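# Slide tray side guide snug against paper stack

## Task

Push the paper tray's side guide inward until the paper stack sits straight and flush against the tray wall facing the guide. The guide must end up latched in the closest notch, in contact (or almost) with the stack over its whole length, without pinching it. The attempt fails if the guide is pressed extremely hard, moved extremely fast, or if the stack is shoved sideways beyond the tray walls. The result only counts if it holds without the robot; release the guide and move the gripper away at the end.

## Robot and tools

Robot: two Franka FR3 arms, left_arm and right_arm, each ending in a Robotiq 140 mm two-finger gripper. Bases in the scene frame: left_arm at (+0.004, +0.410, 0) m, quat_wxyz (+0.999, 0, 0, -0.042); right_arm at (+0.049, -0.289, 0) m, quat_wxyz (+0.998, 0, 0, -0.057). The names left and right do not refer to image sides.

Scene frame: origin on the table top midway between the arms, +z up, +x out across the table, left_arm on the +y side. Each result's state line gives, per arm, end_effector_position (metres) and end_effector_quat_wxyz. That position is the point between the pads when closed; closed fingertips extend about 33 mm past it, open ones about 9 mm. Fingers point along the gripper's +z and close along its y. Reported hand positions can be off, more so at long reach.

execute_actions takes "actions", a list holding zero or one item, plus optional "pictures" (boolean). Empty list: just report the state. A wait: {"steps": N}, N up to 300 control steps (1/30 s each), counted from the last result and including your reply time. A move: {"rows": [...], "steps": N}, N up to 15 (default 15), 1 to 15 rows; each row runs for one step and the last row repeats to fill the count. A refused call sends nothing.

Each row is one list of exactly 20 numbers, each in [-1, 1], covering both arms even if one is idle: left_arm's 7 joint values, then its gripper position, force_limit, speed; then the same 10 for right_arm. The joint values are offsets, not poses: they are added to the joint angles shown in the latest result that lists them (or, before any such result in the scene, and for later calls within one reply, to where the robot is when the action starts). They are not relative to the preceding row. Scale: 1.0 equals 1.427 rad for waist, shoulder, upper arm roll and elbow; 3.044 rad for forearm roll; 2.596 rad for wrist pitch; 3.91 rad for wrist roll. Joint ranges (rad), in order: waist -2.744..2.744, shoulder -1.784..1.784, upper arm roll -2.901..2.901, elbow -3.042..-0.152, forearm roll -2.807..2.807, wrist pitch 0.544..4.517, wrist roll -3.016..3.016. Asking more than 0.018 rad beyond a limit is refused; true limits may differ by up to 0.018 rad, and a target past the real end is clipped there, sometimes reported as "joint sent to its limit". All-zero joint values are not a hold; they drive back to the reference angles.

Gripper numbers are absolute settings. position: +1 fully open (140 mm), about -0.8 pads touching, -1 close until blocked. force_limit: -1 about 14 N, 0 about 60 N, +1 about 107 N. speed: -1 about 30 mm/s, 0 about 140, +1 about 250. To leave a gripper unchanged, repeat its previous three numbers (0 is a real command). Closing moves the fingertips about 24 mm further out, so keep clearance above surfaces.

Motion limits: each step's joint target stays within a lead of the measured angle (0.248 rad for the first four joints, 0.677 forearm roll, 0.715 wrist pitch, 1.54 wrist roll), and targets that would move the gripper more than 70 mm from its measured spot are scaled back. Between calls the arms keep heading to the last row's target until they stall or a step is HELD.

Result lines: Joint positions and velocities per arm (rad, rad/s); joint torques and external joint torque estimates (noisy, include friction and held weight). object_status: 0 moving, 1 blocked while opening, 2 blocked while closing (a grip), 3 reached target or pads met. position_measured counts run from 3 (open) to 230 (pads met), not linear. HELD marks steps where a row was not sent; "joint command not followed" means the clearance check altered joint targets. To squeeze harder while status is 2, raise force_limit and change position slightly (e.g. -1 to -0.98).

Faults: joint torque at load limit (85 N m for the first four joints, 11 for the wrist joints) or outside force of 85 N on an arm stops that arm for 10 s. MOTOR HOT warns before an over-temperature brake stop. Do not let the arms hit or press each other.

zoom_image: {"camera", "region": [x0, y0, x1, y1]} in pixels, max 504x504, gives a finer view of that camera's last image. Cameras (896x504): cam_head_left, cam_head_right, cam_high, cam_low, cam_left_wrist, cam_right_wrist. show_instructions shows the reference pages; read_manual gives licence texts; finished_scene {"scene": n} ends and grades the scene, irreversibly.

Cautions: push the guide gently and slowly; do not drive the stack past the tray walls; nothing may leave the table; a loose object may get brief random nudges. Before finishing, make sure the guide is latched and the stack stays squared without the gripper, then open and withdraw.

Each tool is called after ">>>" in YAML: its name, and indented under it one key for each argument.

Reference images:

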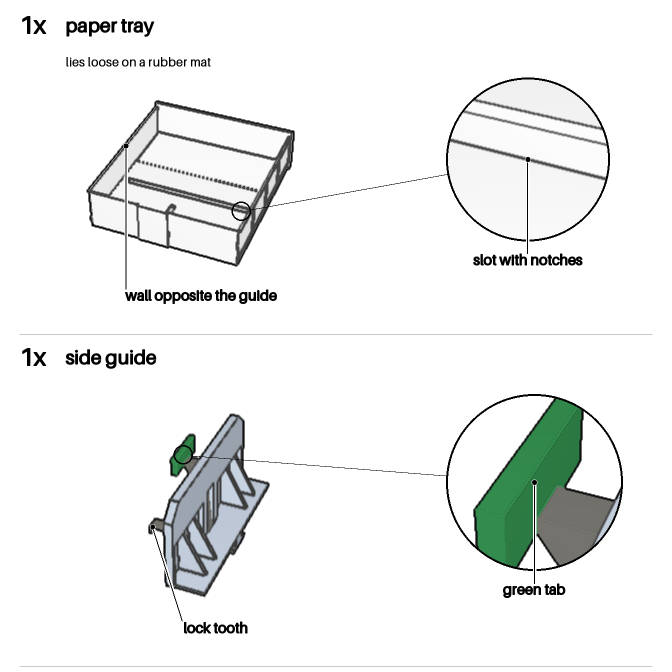

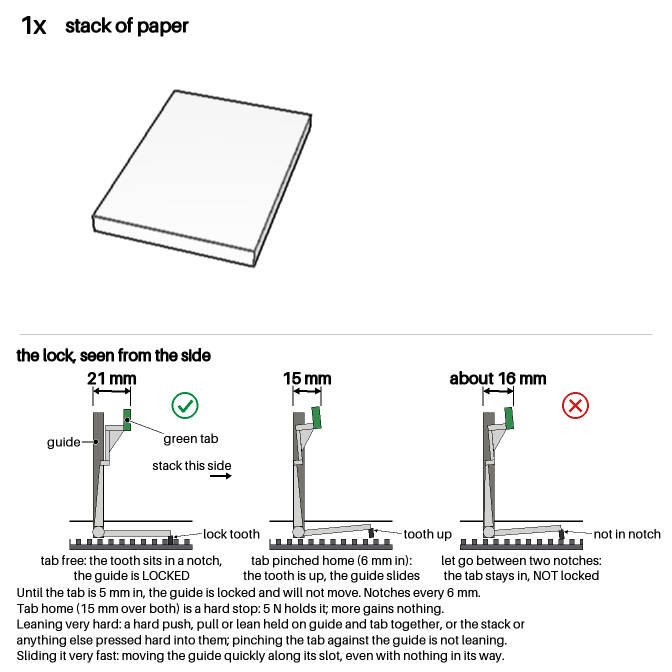

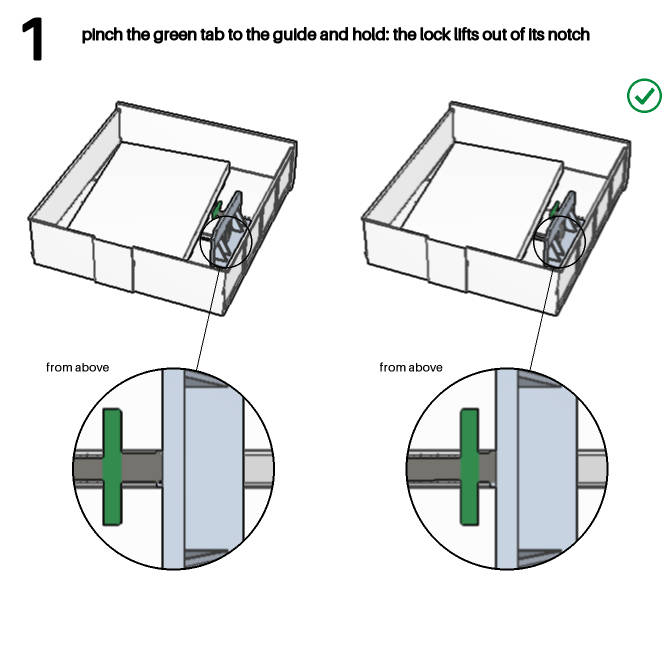

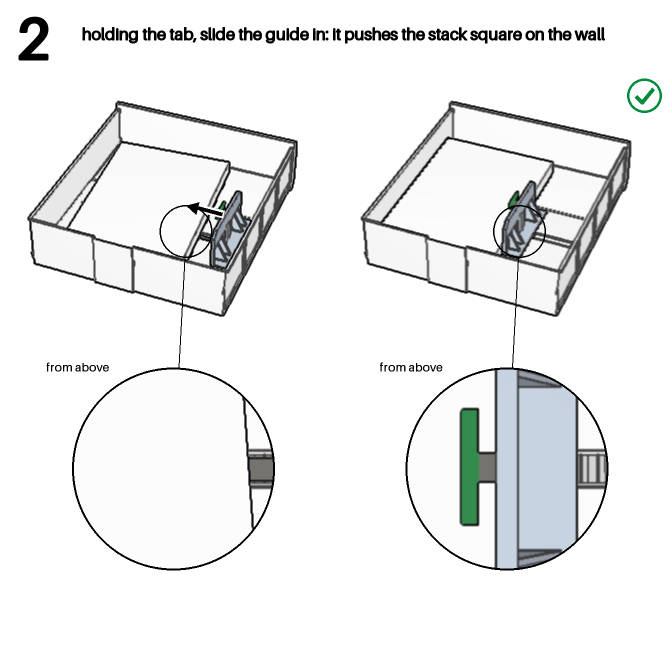

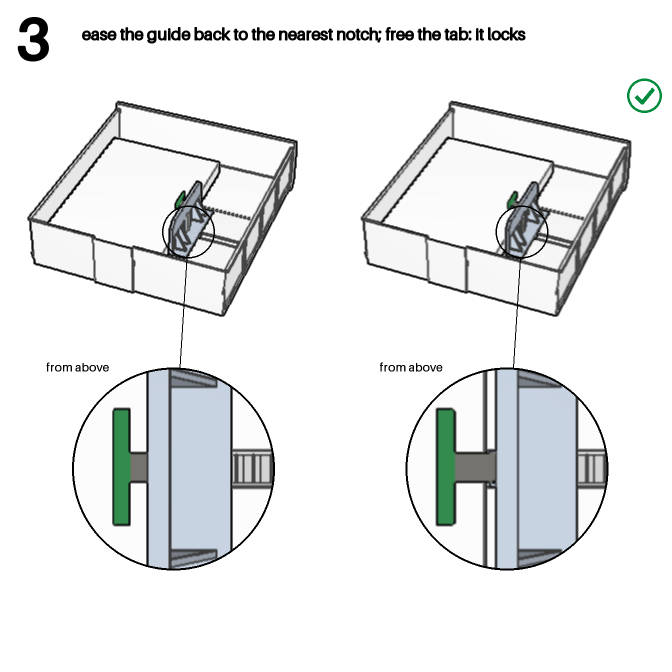

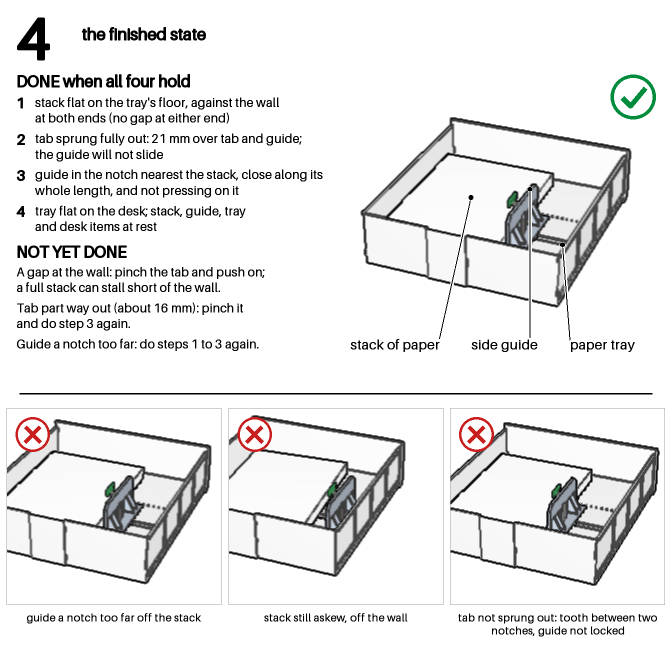

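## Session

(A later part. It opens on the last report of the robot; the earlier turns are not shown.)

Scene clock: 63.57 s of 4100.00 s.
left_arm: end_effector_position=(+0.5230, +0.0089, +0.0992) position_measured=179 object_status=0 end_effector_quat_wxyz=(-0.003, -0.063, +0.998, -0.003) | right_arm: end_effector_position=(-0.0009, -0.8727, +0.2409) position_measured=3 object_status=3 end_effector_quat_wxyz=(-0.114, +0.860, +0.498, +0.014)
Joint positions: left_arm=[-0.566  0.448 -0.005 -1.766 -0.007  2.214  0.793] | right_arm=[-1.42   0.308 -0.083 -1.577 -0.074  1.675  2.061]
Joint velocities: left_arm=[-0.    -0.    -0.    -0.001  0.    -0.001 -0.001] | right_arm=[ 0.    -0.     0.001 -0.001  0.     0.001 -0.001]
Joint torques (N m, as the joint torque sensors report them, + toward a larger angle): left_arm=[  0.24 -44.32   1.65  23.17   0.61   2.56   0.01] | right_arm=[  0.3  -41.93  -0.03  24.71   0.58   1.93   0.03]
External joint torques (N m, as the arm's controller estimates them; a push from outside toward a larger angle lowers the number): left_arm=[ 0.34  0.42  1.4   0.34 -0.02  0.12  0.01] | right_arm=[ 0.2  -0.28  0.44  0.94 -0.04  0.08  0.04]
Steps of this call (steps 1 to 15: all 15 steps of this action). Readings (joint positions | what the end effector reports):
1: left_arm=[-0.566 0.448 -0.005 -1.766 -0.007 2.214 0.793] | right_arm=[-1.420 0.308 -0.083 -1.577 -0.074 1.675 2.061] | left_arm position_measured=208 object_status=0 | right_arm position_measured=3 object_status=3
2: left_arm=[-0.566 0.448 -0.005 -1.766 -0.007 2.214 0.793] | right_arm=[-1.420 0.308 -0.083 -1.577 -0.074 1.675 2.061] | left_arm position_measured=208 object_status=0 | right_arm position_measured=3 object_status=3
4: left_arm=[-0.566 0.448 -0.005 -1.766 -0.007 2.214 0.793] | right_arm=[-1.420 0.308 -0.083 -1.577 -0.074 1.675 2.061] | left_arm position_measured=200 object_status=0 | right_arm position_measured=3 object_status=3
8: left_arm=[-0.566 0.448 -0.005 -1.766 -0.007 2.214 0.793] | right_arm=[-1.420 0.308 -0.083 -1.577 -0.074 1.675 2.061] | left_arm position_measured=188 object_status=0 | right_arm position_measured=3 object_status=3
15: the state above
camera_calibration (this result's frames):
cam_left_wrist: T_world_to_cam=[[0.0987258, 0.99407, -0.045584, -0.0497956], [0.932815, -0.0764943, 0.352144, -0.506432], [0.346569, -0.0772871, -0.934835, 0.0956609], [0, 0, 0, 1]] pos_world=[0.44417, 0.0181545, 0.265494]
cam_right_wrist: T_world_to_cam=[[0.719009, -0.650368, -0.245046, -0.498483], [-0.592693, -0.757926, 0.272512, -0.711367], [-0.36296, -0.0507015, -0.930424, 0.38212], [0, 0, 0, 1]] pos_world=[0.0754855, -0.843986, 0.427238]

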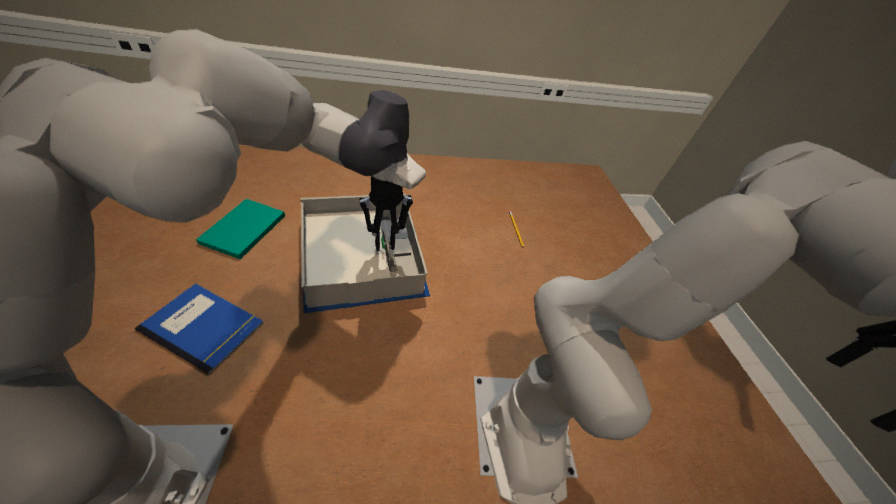

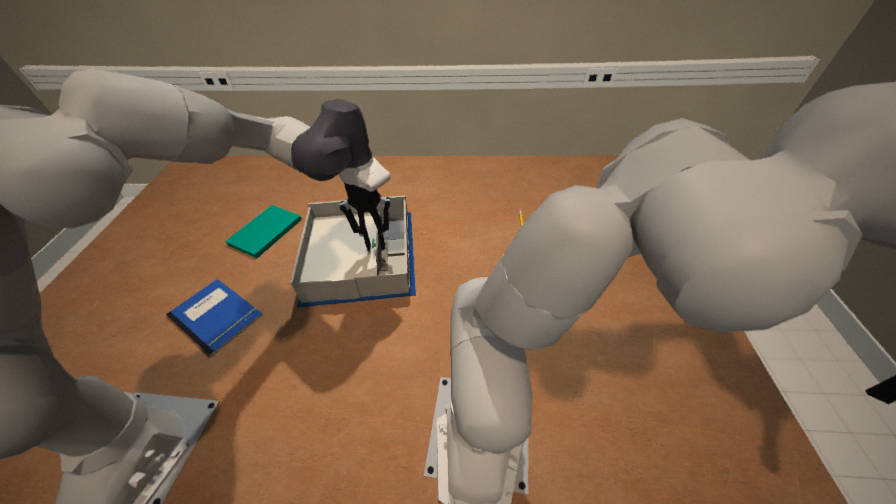

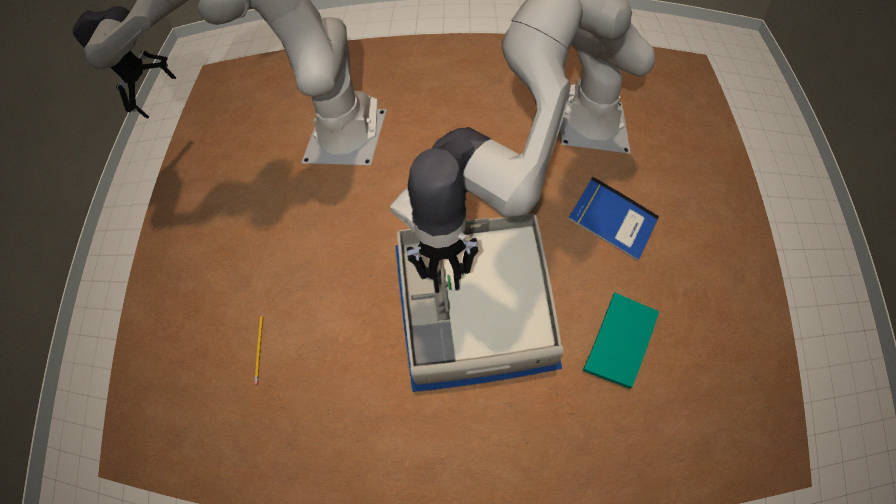

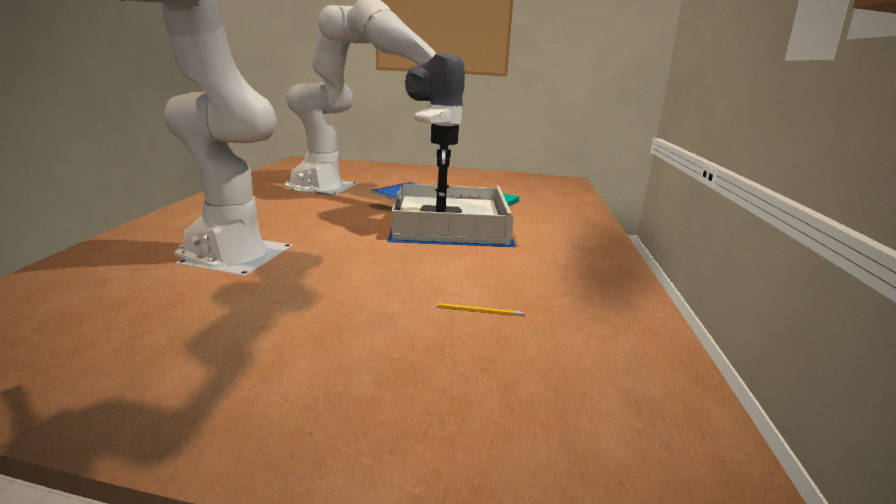

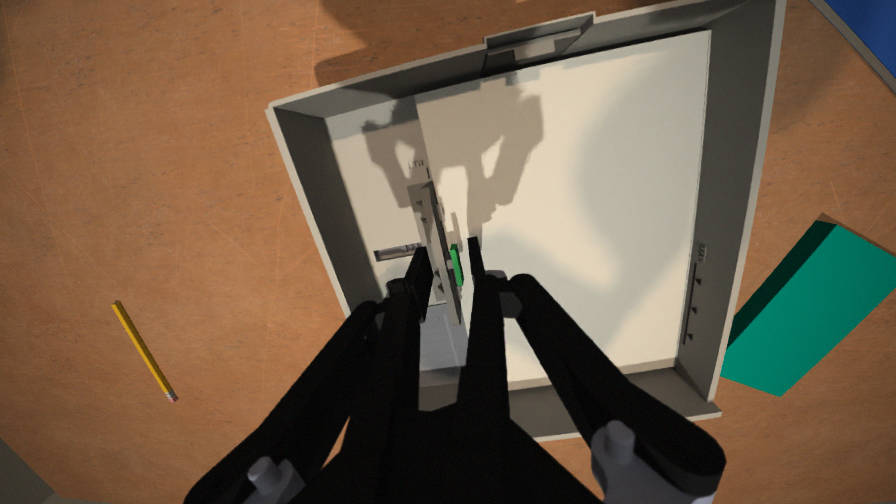

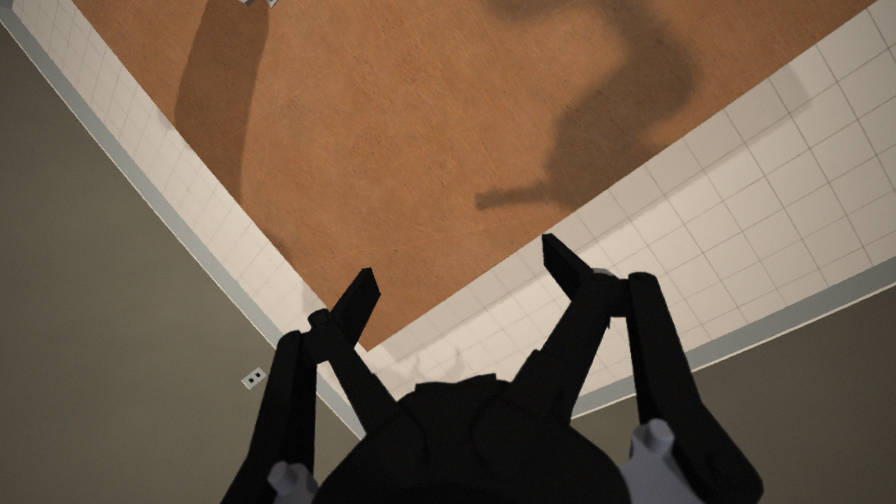

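>>> execute_actions:
  actions:
    - {"rows":[[-0.0035,0.0035,0,0.0065,0,-0.002,0,-1,-1,-0.8,0,0,0,0,0,0,0,1,0,0]]}
  pictures: false

>>> execute_actions:
  actions:
    - {"rows":[[0,0,0,0,0,0,0,-0.4,-1,-0.8,0,0,0,0,0,0,0,1,0,0]]}

>>> zoom_image:
  camera: "cam_left_wrist"
  region: [350,150,550,350]

Scene clock: 68.93 s of 4100.00 s.
left_arm: end_effector_position=(+0.5235, +0.0063, +0.1001) position_measured=208 object_status=0 end_effector_quat_wxyz=(-0.002, -0.062, +0.998, -0.003) | right_arm: end_effector_position=(-0.0009, -0.8727, +0.2409) position_measured=3 object_status=3 end_effector_quat_wxyz=(-0.114, +0.860, +0.498, +0.014)
Joint positions: left_arm=[-0.568  0.452 -0.005 -1.757 -0.007  2.21   0.793] | right_arm=[-1.42   0.308 -0.083 -1.577 -0.074  1.675  2.061]
Joint velocities: left_arm=[-0.    -0.001 -0.001 -0.001  0.001  0.001  0.002] | right_arm=[ 0.001  0.     0.001 -0.001 -0.     0.    -0.001]
Joint torques (N m, as the joint torque sensors report them, + toward a larger angle): left_arm=[ -1.14 -43.8    1.4   24.02   0.64   2.35   0.  ] | right_arm=[  0.6  -41.68  -0.22  24.79   0.51   1.93   0.  ]
External joint torques (N m, as the arm's controller estimates them; a push from outside toward a larger angle lowers the number): left_arm=[-1.06  1.28  1.13  1.05  0.   -0.11  0.  ] | right_arm=[ 0.47 -0.1   0.22  1.01 -0.11  0.07  0.01]
Steps of this call (steps 1 to 15: the robot went on to your last target; steps 16 to 90: nothing new was sent; then 1.87 s passed at rest; steps 91 to 105: all 15 steps of this action). Readings (joint positions | what the end effector reports):
91: left_arm=[-0.566 0.449 -0.005 -1.764 -0.007 2.213 0.793] | right_arm=[-1.420 0.308 -0.083 -1.577 -0.074 1.675 2.061] | left_arm position_measured=179 object_status=0 | right_arm position_measured=3 object_status=3
92: left_arm=[-0.566 0.450 -0.005 -1.762 -0.007 2.212 0.793] | right_arm=[-1.420 0.308 -0.083 -1.577 -0.074 1.675 2.061] | left_arm position_measured=181 object_status=0 | right_arm position_measured=3 object_status=3
94: left_arm=[-0.567 0.451 -0.005 -1.759 -0.007 2.212 0.793] | right_arm=[-1.420 0.308 -0.083 -1.577 -0.074 1.675 2.061] | left_arm position_measured=187 object_status=0 | right_arm position_measured=3 object_status=3
98: left_arm=[-0.568 0.452 -0.005 -1.758 -0.007 2.211 0.793] | right_arm=[-1.420 0.308 -0.083 -1.577 -0.074 1.675 2.061] | left_arm position_measured=198 object_status=0 | right_arm position_measured=3 object_status=3
105: the state above

Scene clock: 69.43 s of 4100.00 s.
left_arm: end_effector_position=(+0.5232, +0.0069, +0.0993) position_measured=179 object_status=0 end_effector_quat_wxyz=(-0.003, -0.062, +0.998, -0.002) | right_arm: end_effector_position=(-0.0009, -0.8727, +0.2409) position_measured=3 object_status=3 end_effector_quat_wxyz=(-0.114, +0.860, +0.498, +0.014)
Joint positions: left_arm=[-0.568  0.453 -0.004 -1.758 -0.007  2.21   0.793] | right_arm=[-1.42   0.308 -0.083 -1.577 -0.074  1.675  2.061]
Joint velocities: left_arm=[ 0.001  0.    -0.002 -0.001  0.    -0.    -0.001] | right_arm=[-0.001  0.001  0.001 -0.001 -0.001  0.001  0.001]
Joint torques (N m, as the joint torque sensors report them, + toward a larger angle): left_arm=[  0.18 -45.17   1.48  23.36   0.6    2.71   0.01] | right_arm=[  0.18 -42.09  -0.34  24.74   0.49   1.93  -0.08]
External joint torques (N m, as the arm's controller estimates them; a push from outside toward a larger angle lowers the number): left_arm=[ 0.16 -0.21  1.13  0.47 -0.03  0.27  0.01] | right_arm=[ 0.22 -0.54  0.25  0.99 -0.11  0.08 -0.08]
Steps of this call (steps 1 to 15: all 15 steps of this action). Readings (joint positions | what the end effector reports):
1: left_arm=[-0.568 0.452 -0.005 -1.757 -0.007 2.210 0.793] | right_arm=[-1.420 0.308 -0.083 -1.577 -0.074 1.675 2.061] | left_arm position_measured=208 object_status=0 | right_arm position_measured=3 object_status=3
2: left_arm=[-0.568 0.452 -0.005 -1.758 -0.007 2.210 0.793] | right_arm=[-1.420 0.308 -0.083 -1.577 -0.074 1.675 2.061] | left_arm position_measured=208 object_status=0 | right_arm position_measured=3 object_status=3
4: left_arm=[-0.568 0.453 -0.005 -1.758 -0.007 2.210 0.793] | right_arm=[-1.420 0.308 -0.083 -1.577 -0.074 1.675 2.061] | left_arm position_measured=200 object_status=0 | right_arm position_measured=3 object_status=3
8: left_arm=[-0.568 0.453 -0.004 -1.758 -0.007 2.210 0.793] | right_arm=[-1.420 0.308 -0.083 -1.577 -0.074 1.675 2.061] | left_arm position_measured=188 object_status=0 | right_arm position_measured=3 object_status=3
15: the state above
camera_calibration (this result's frames):
cam_left_wrist: T_world_to_cam=[[0.100992, 0.993869, -0.0450038, -0.0490788], [0.93283, -0.0788697, 0.35158, -0.50671], [0.345874, -0.0774877, -0.935076, 0.0958849], [0, 0, 0, 1]] pos_world=[0.444467, 0.0162437, 0.2656]
cam_right_wrist: T_world_to_cam=[[0.719009, -0.650368, -0.245046, -0.498483], [-0.592694, -0.757926, 0.272512, -0.711367], [-0.36296, -0.0507017, -0.930424, 0.382119], [0, 0, 0, 1]] pos_world=[0.0754855, -0.843986, 0.427238]

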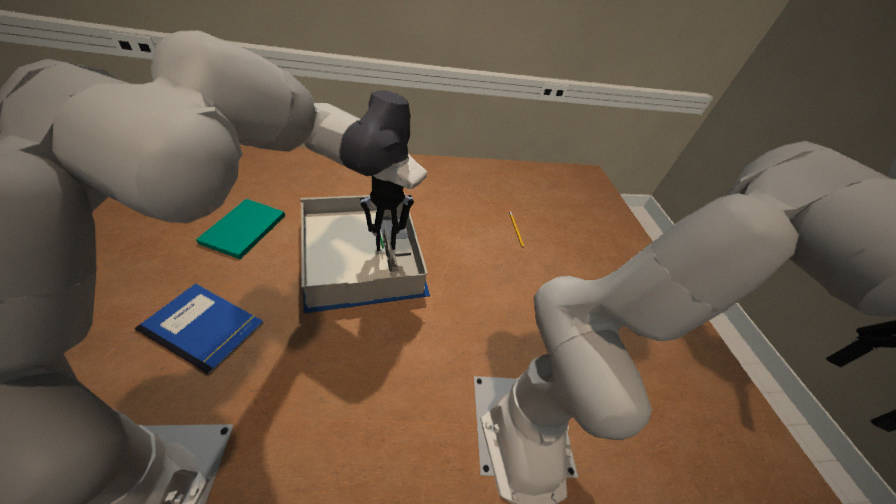

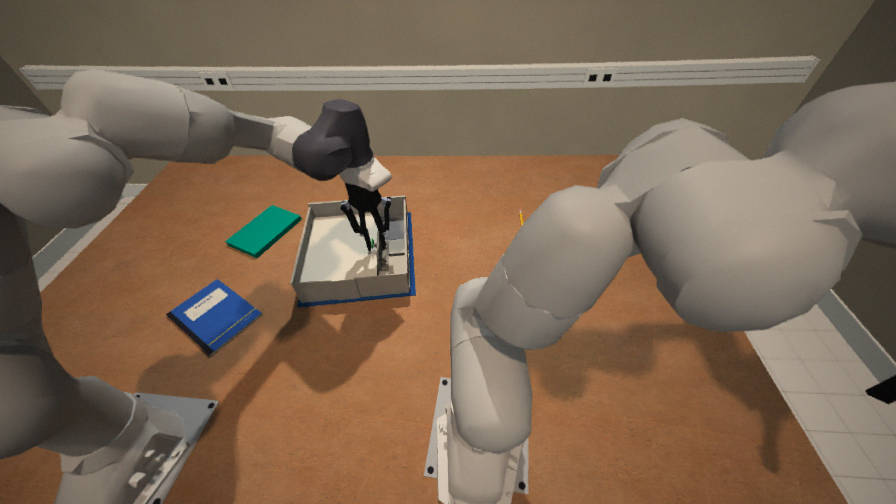

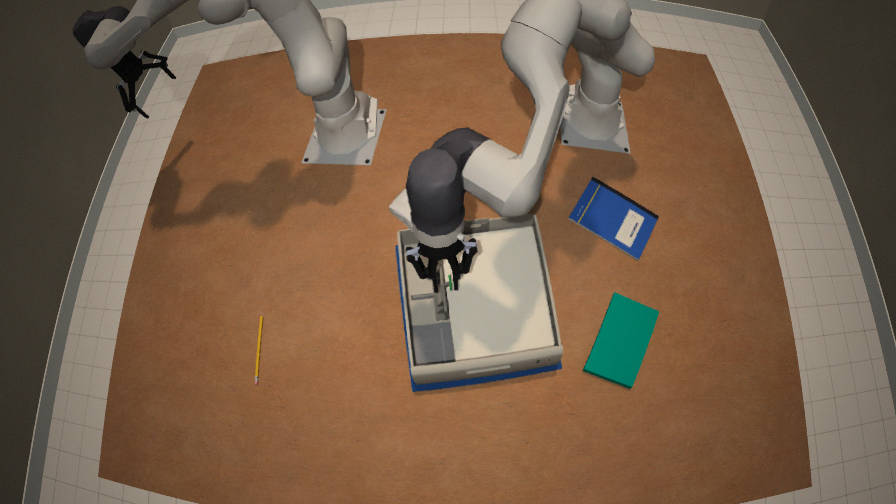

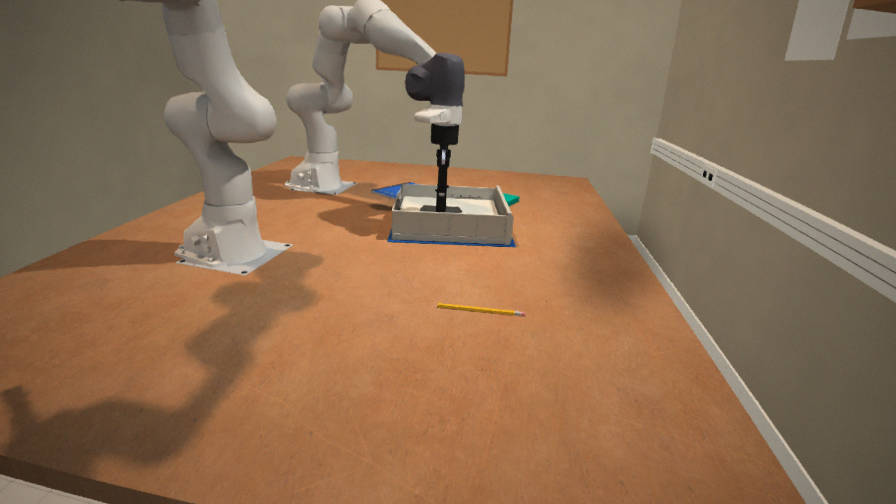

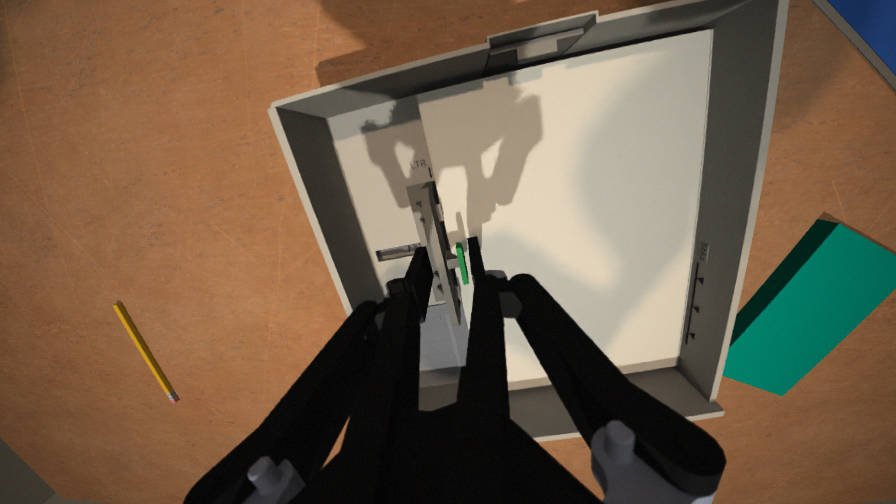

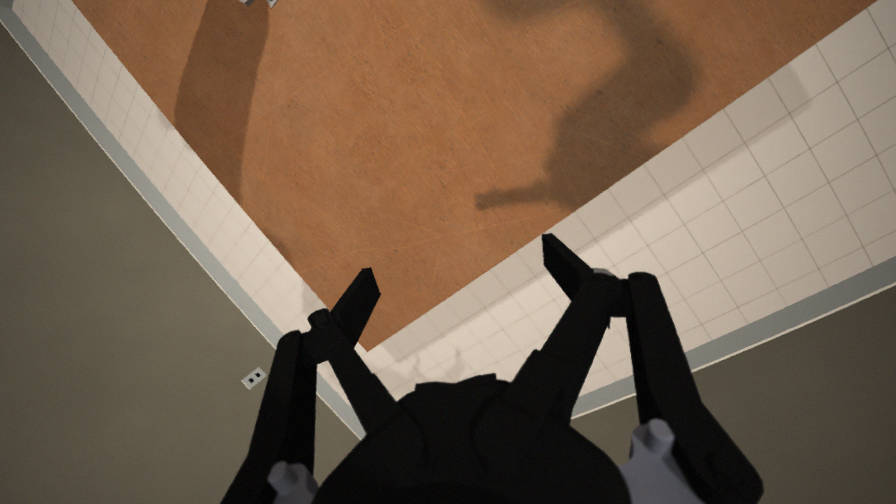

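Region (350, 150, 550, 350) of cam_left_wrist's 896x504 image, scaled by 2.520, with more detail than that image has.

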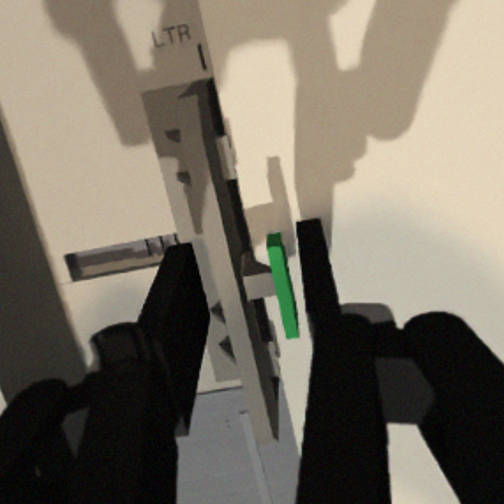

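Locked.

>>> execute_actions:
  actions:
    - {"rows":[[0,0,0,0,0,0,0,0.1,-1,1,0,0,0,0,0,0,0,1,0,0],[0,0,0,0,0,0,0,0.1,-1,1,0,0,0,0,0,0,0,1,0,0],[0,0,0,0,0,0,0,0.1,-1,1,0,0,0,0,0,0,0,1,0,0],[0,0,0,0,0,0,0,0.1,-1,1,0,0,0,0,0,0,0,1,0,0],[0,-0.05,0,0,0,-0.03,0,0.1,-1,1,0,0,0,0,0,0,0,1,0,0]]}
  pictures: false

>>> execute_actions:
  actions:
    - {"rows":[[0,-0.2,0,0,0,-0.11,0,0.1,-1,1,0,0,0,0,0,0,0,1,0,0]]}

Scene clock: 73.57 s of 4100.00 s.
left_arm: end_effector_position=(+0.5199, +0.0094, +0.1433) position_measured=117 object_status=3 end_effector_quat_wxyz=(+0.001, -0.062, +0.998, -0.006) | right_arm: end_effector_position=(-0.0009, -0.8727, +0.2409) position_measured=3 object_status=3 end_effector_quat_wxyz=(-0.114, +0.860, +0.498, +0.014)
Joint positions: left_arm=[-0.568  0.378 -0.004 -1.756 -0.007  2.144  0.793] | right_arm=[-1.42   0.308 -0.083 -1.577 -0.074  1.675  2.061]
Joint velocities: left_arm=[ 0.     0.021  0.001 -0.014  0.001 -0.058  0.001] | right_arm=[-0.001 -0.001  0.001  0.001  0.001 -0.    -0.001]
Joint torques (N m, as the joint torque sensors report them, + toward a larger angle): left_arm=[  0.04 -42.49   1.59  23.23   0.66   2.31   0.  ] | right_arm=[  0.54 -41.64   0.3   24.41   0.54   2.03  -0.03]
External joint torques (N m, as the arm's controller estimates them; a push from outside toward a larger angle lowers the number): left_arm=[-0.13  0.9   1.16 -0.26 -0.01 -0.18  0.  ] | right_arm=[ 0.67  0.06  0.96  0.59 -0.06  0.18 -0.02]
Steps of this call (steps 1 to 15: the robot went on to your last target; steps 16 to 90: nothing new was sent; then 0.63 s passed at rest; steps 91 to 105: all 15 steps of this action). Readings (joint positions | what the end effector reports):
91: left_arm=[-0.568 0.453 -0.004 -1.758 -0.007 2.210 0.793] | right_arm=[-1.420 0.308 -0.083 -1.577 -0.074 1.675 2.061] | left_arm position_measured=179 object_status=0 | right_arm position_measured=3 object_status=3
92: left_arm=[-0.568 0.453 -0.004 -1.758 -0.007 2.210 0.793] | right_arm=[-1.420 0.308 -0.083 -1.577 -0.074 1.675 2.061] | left_arm position_measured=168 object_status=0 | right_arm position_measured=3 object_status=3
94: left_arm=[-0.568 0.453 -0.004 -1.758 -0.007 2.210 0.793] | right_arm=[-1.420 0.308 -0.083 -1.577 -0.074 1.675 2.061] | left_arm position_measured=141 object_status=0 | right_arm position_measured=3 object_status=3
98: left_arm=[-0.568 0.402 -0.004 -1.761 -0.007 2.167 0.793] | right_arm=[-1.420 0.308 -0.083 -1.577 -0.074 1.675 2.061] | left_arm position_measured=117 object_status=0 | right_arm position_measured=3 object_status=3
105: the state above

Scene clock: 74.07 s of 4100.00 s.
left_arm: end_effector_position=(+0.4824, +0.0380, +0.3064) position_measured=117 object_status=3 end_effector_quat_wxyz=(+0.017, -0.061, +0.998, -0.020) | right_arm: end_effector_position=(-0.0009, -0.8727, +0.2409) position_measured=3 object_status=3 end_effector_quat_wxyz=(-0.114, +0.860, +0.498, +0.014)
Joint positions: left_arm=[-0.568  0.086 -0.004 -1.75  -0.007  1.888  0.793] | right_arm=[-1.42   0.308 -0.083 -1.577 -0.074  1.675  2.061]
Joint velocities: left_arm=[-0.001  0.074  0.    -0.053 -0.001 -0.171  0.001] | right_arm=[ 0.001  0.001 -0.002  0.001  0.     0.    -0.   ]
Joint torques (N m, as the joint torque sensors report them, + toward a larger angle): left_arm=[  0.1  -34.28   1.39  24.07   0.71   2.42  -0.01] | right_arm=[  0.53 -42.19   0.07  24.96   0.59   1.95  -0.09]
External joint torques (N m, as the arm's controller estimates them; a push from outside toward a larger angle lowers the number): left_arm=[ 0.17  0.82  1.4  -0.59 -0.03 -0.23 -0.01] | right_arm=[ 0.58 -0.7   0.67  1.24 -0.01  0.1  -0.09]
Steps of this call (steps 1 to 15: all 15 steps of this action). Readings (joint positions | what the end effector reports):
1: left_arm=[-0.568 0.367 -0.004 -1.762 -0.007 2.121 0.793] | right_arm=[-1.420 0.308 -0.083 -1.577 -0.074 1.675 2.061] | left_arm position_measured=117 object_status=3 | right_arm position_measured=3 object_status=3
2: left_arm=[-0.568 0.342 -0.004 -1.769 -0.007 2.096 0.793] | right_arm=[-1.420 0.308 -0.083 -1.577 -0.074 1.675 2.061] | left_arm position_measured=117 object_status=3 | right_arm position_measured=3 object_status=3
4: left_arm=[-0.568 0.278 -0.004 -1.770 -0.007 2.054 0.793] | right_arm=[-1.420 0.308 -0.083 -1.577 -0.074 1.675 2.061] | left_arm position_measured=117 object_status=3 | right_arm position_measured=3 object_status=3
8: left_arm=[-0.568 0.139 -0.004 -1.757 -0.007 1.963 0.793] | right_arm=[-1.420 0.308 -0.083 -1.577 -0.074 1.675 2.061] | left_arm position_measured=117 object_status=3 | right_arm position_measured=3 object_status=3
15: the state above
camera_calibration (this result's frames):
cam_left_wrist: T_world_to_cam=[[0.105797, 0.99174, -0.072521, -0.0603735], [0.916744, -0.0690244, 0.393468, -0.544409], [0.385212, -0.108111, -0.916474, 0.282578], [0, 0, 0, 1]] pos_world=[0.396619, 0.052847, 0.468804]
cam_right_wrist: T_world_to_cam=[[0.719009, -0.650368, -0.245046, -0.498483], [-0.592693, -0.757926, 0.272512, -0.711367], [-0.36296, -0.0507017, -0.930424, 0.38212], [0, 0, 0, 1]] pos_world=[0.0754856, -0.843986, 0.427238]

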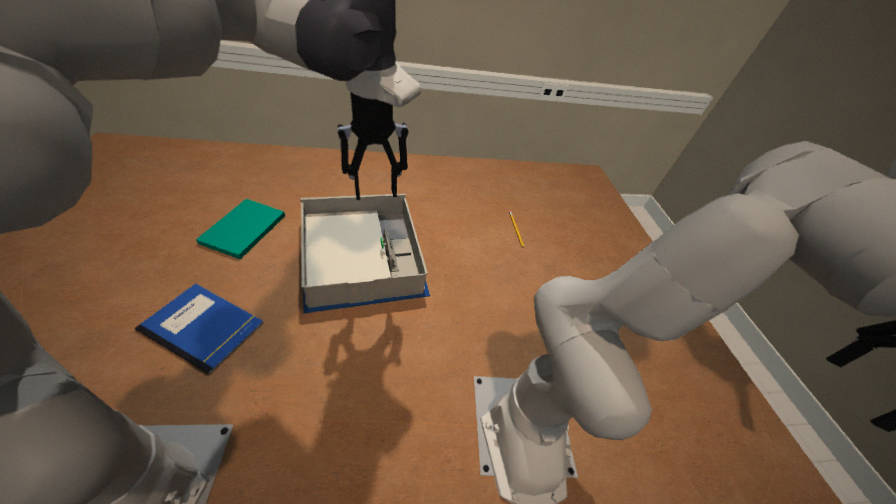

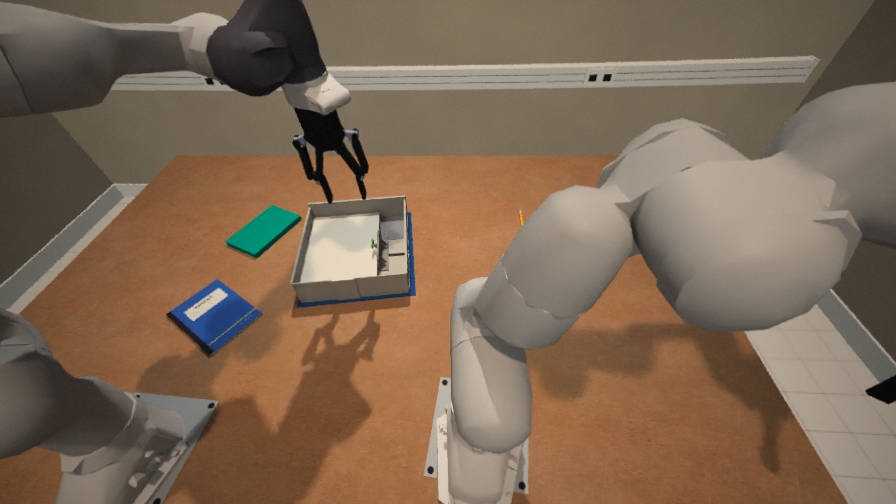

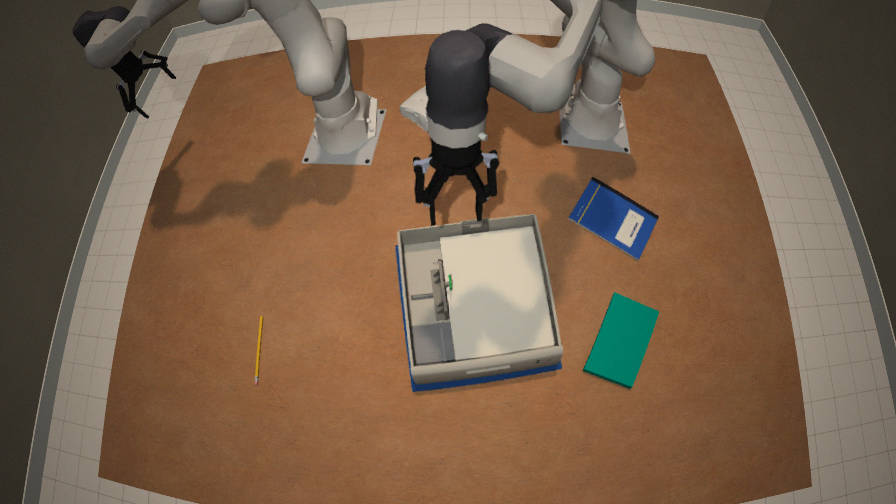

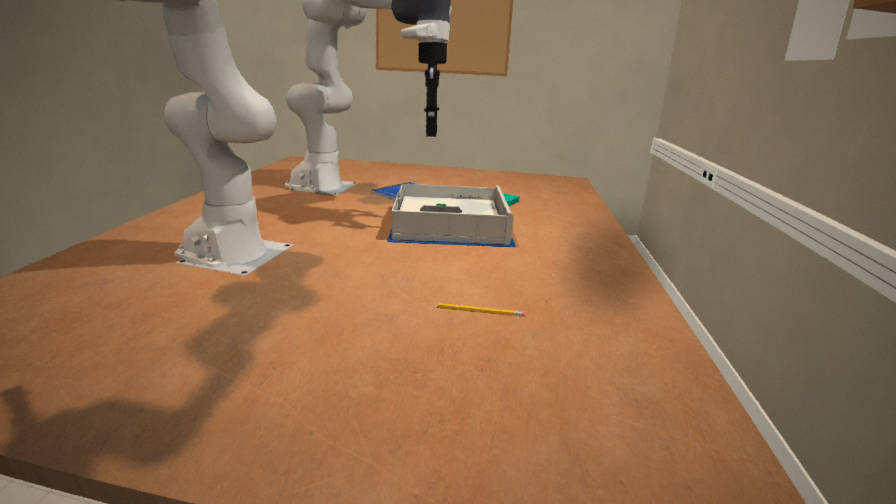

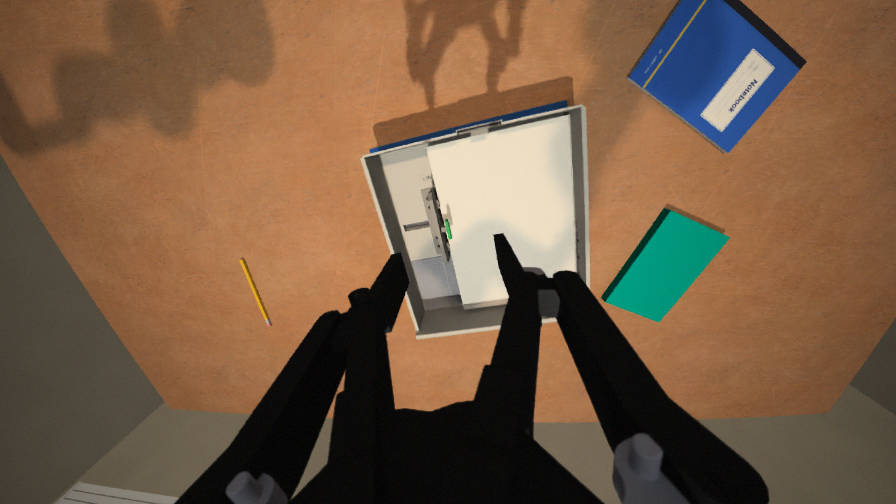

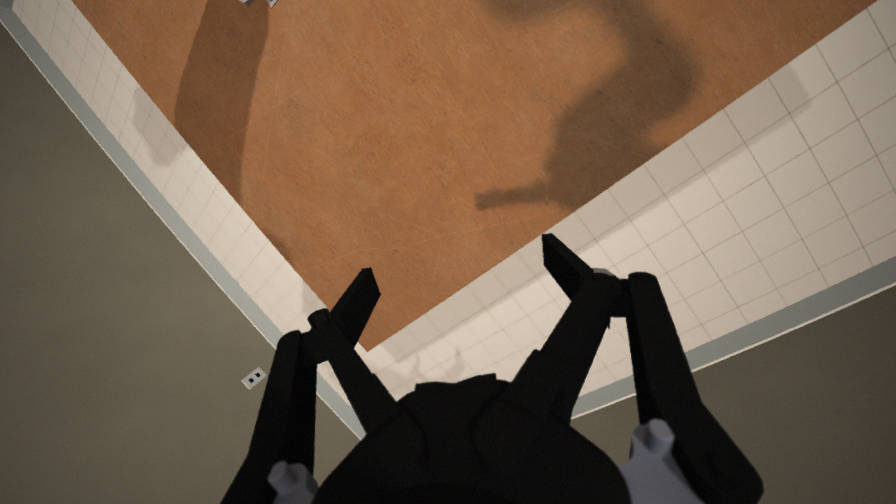

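>>> finished_scene:
  scene: 1

The scene is finished: the task was done.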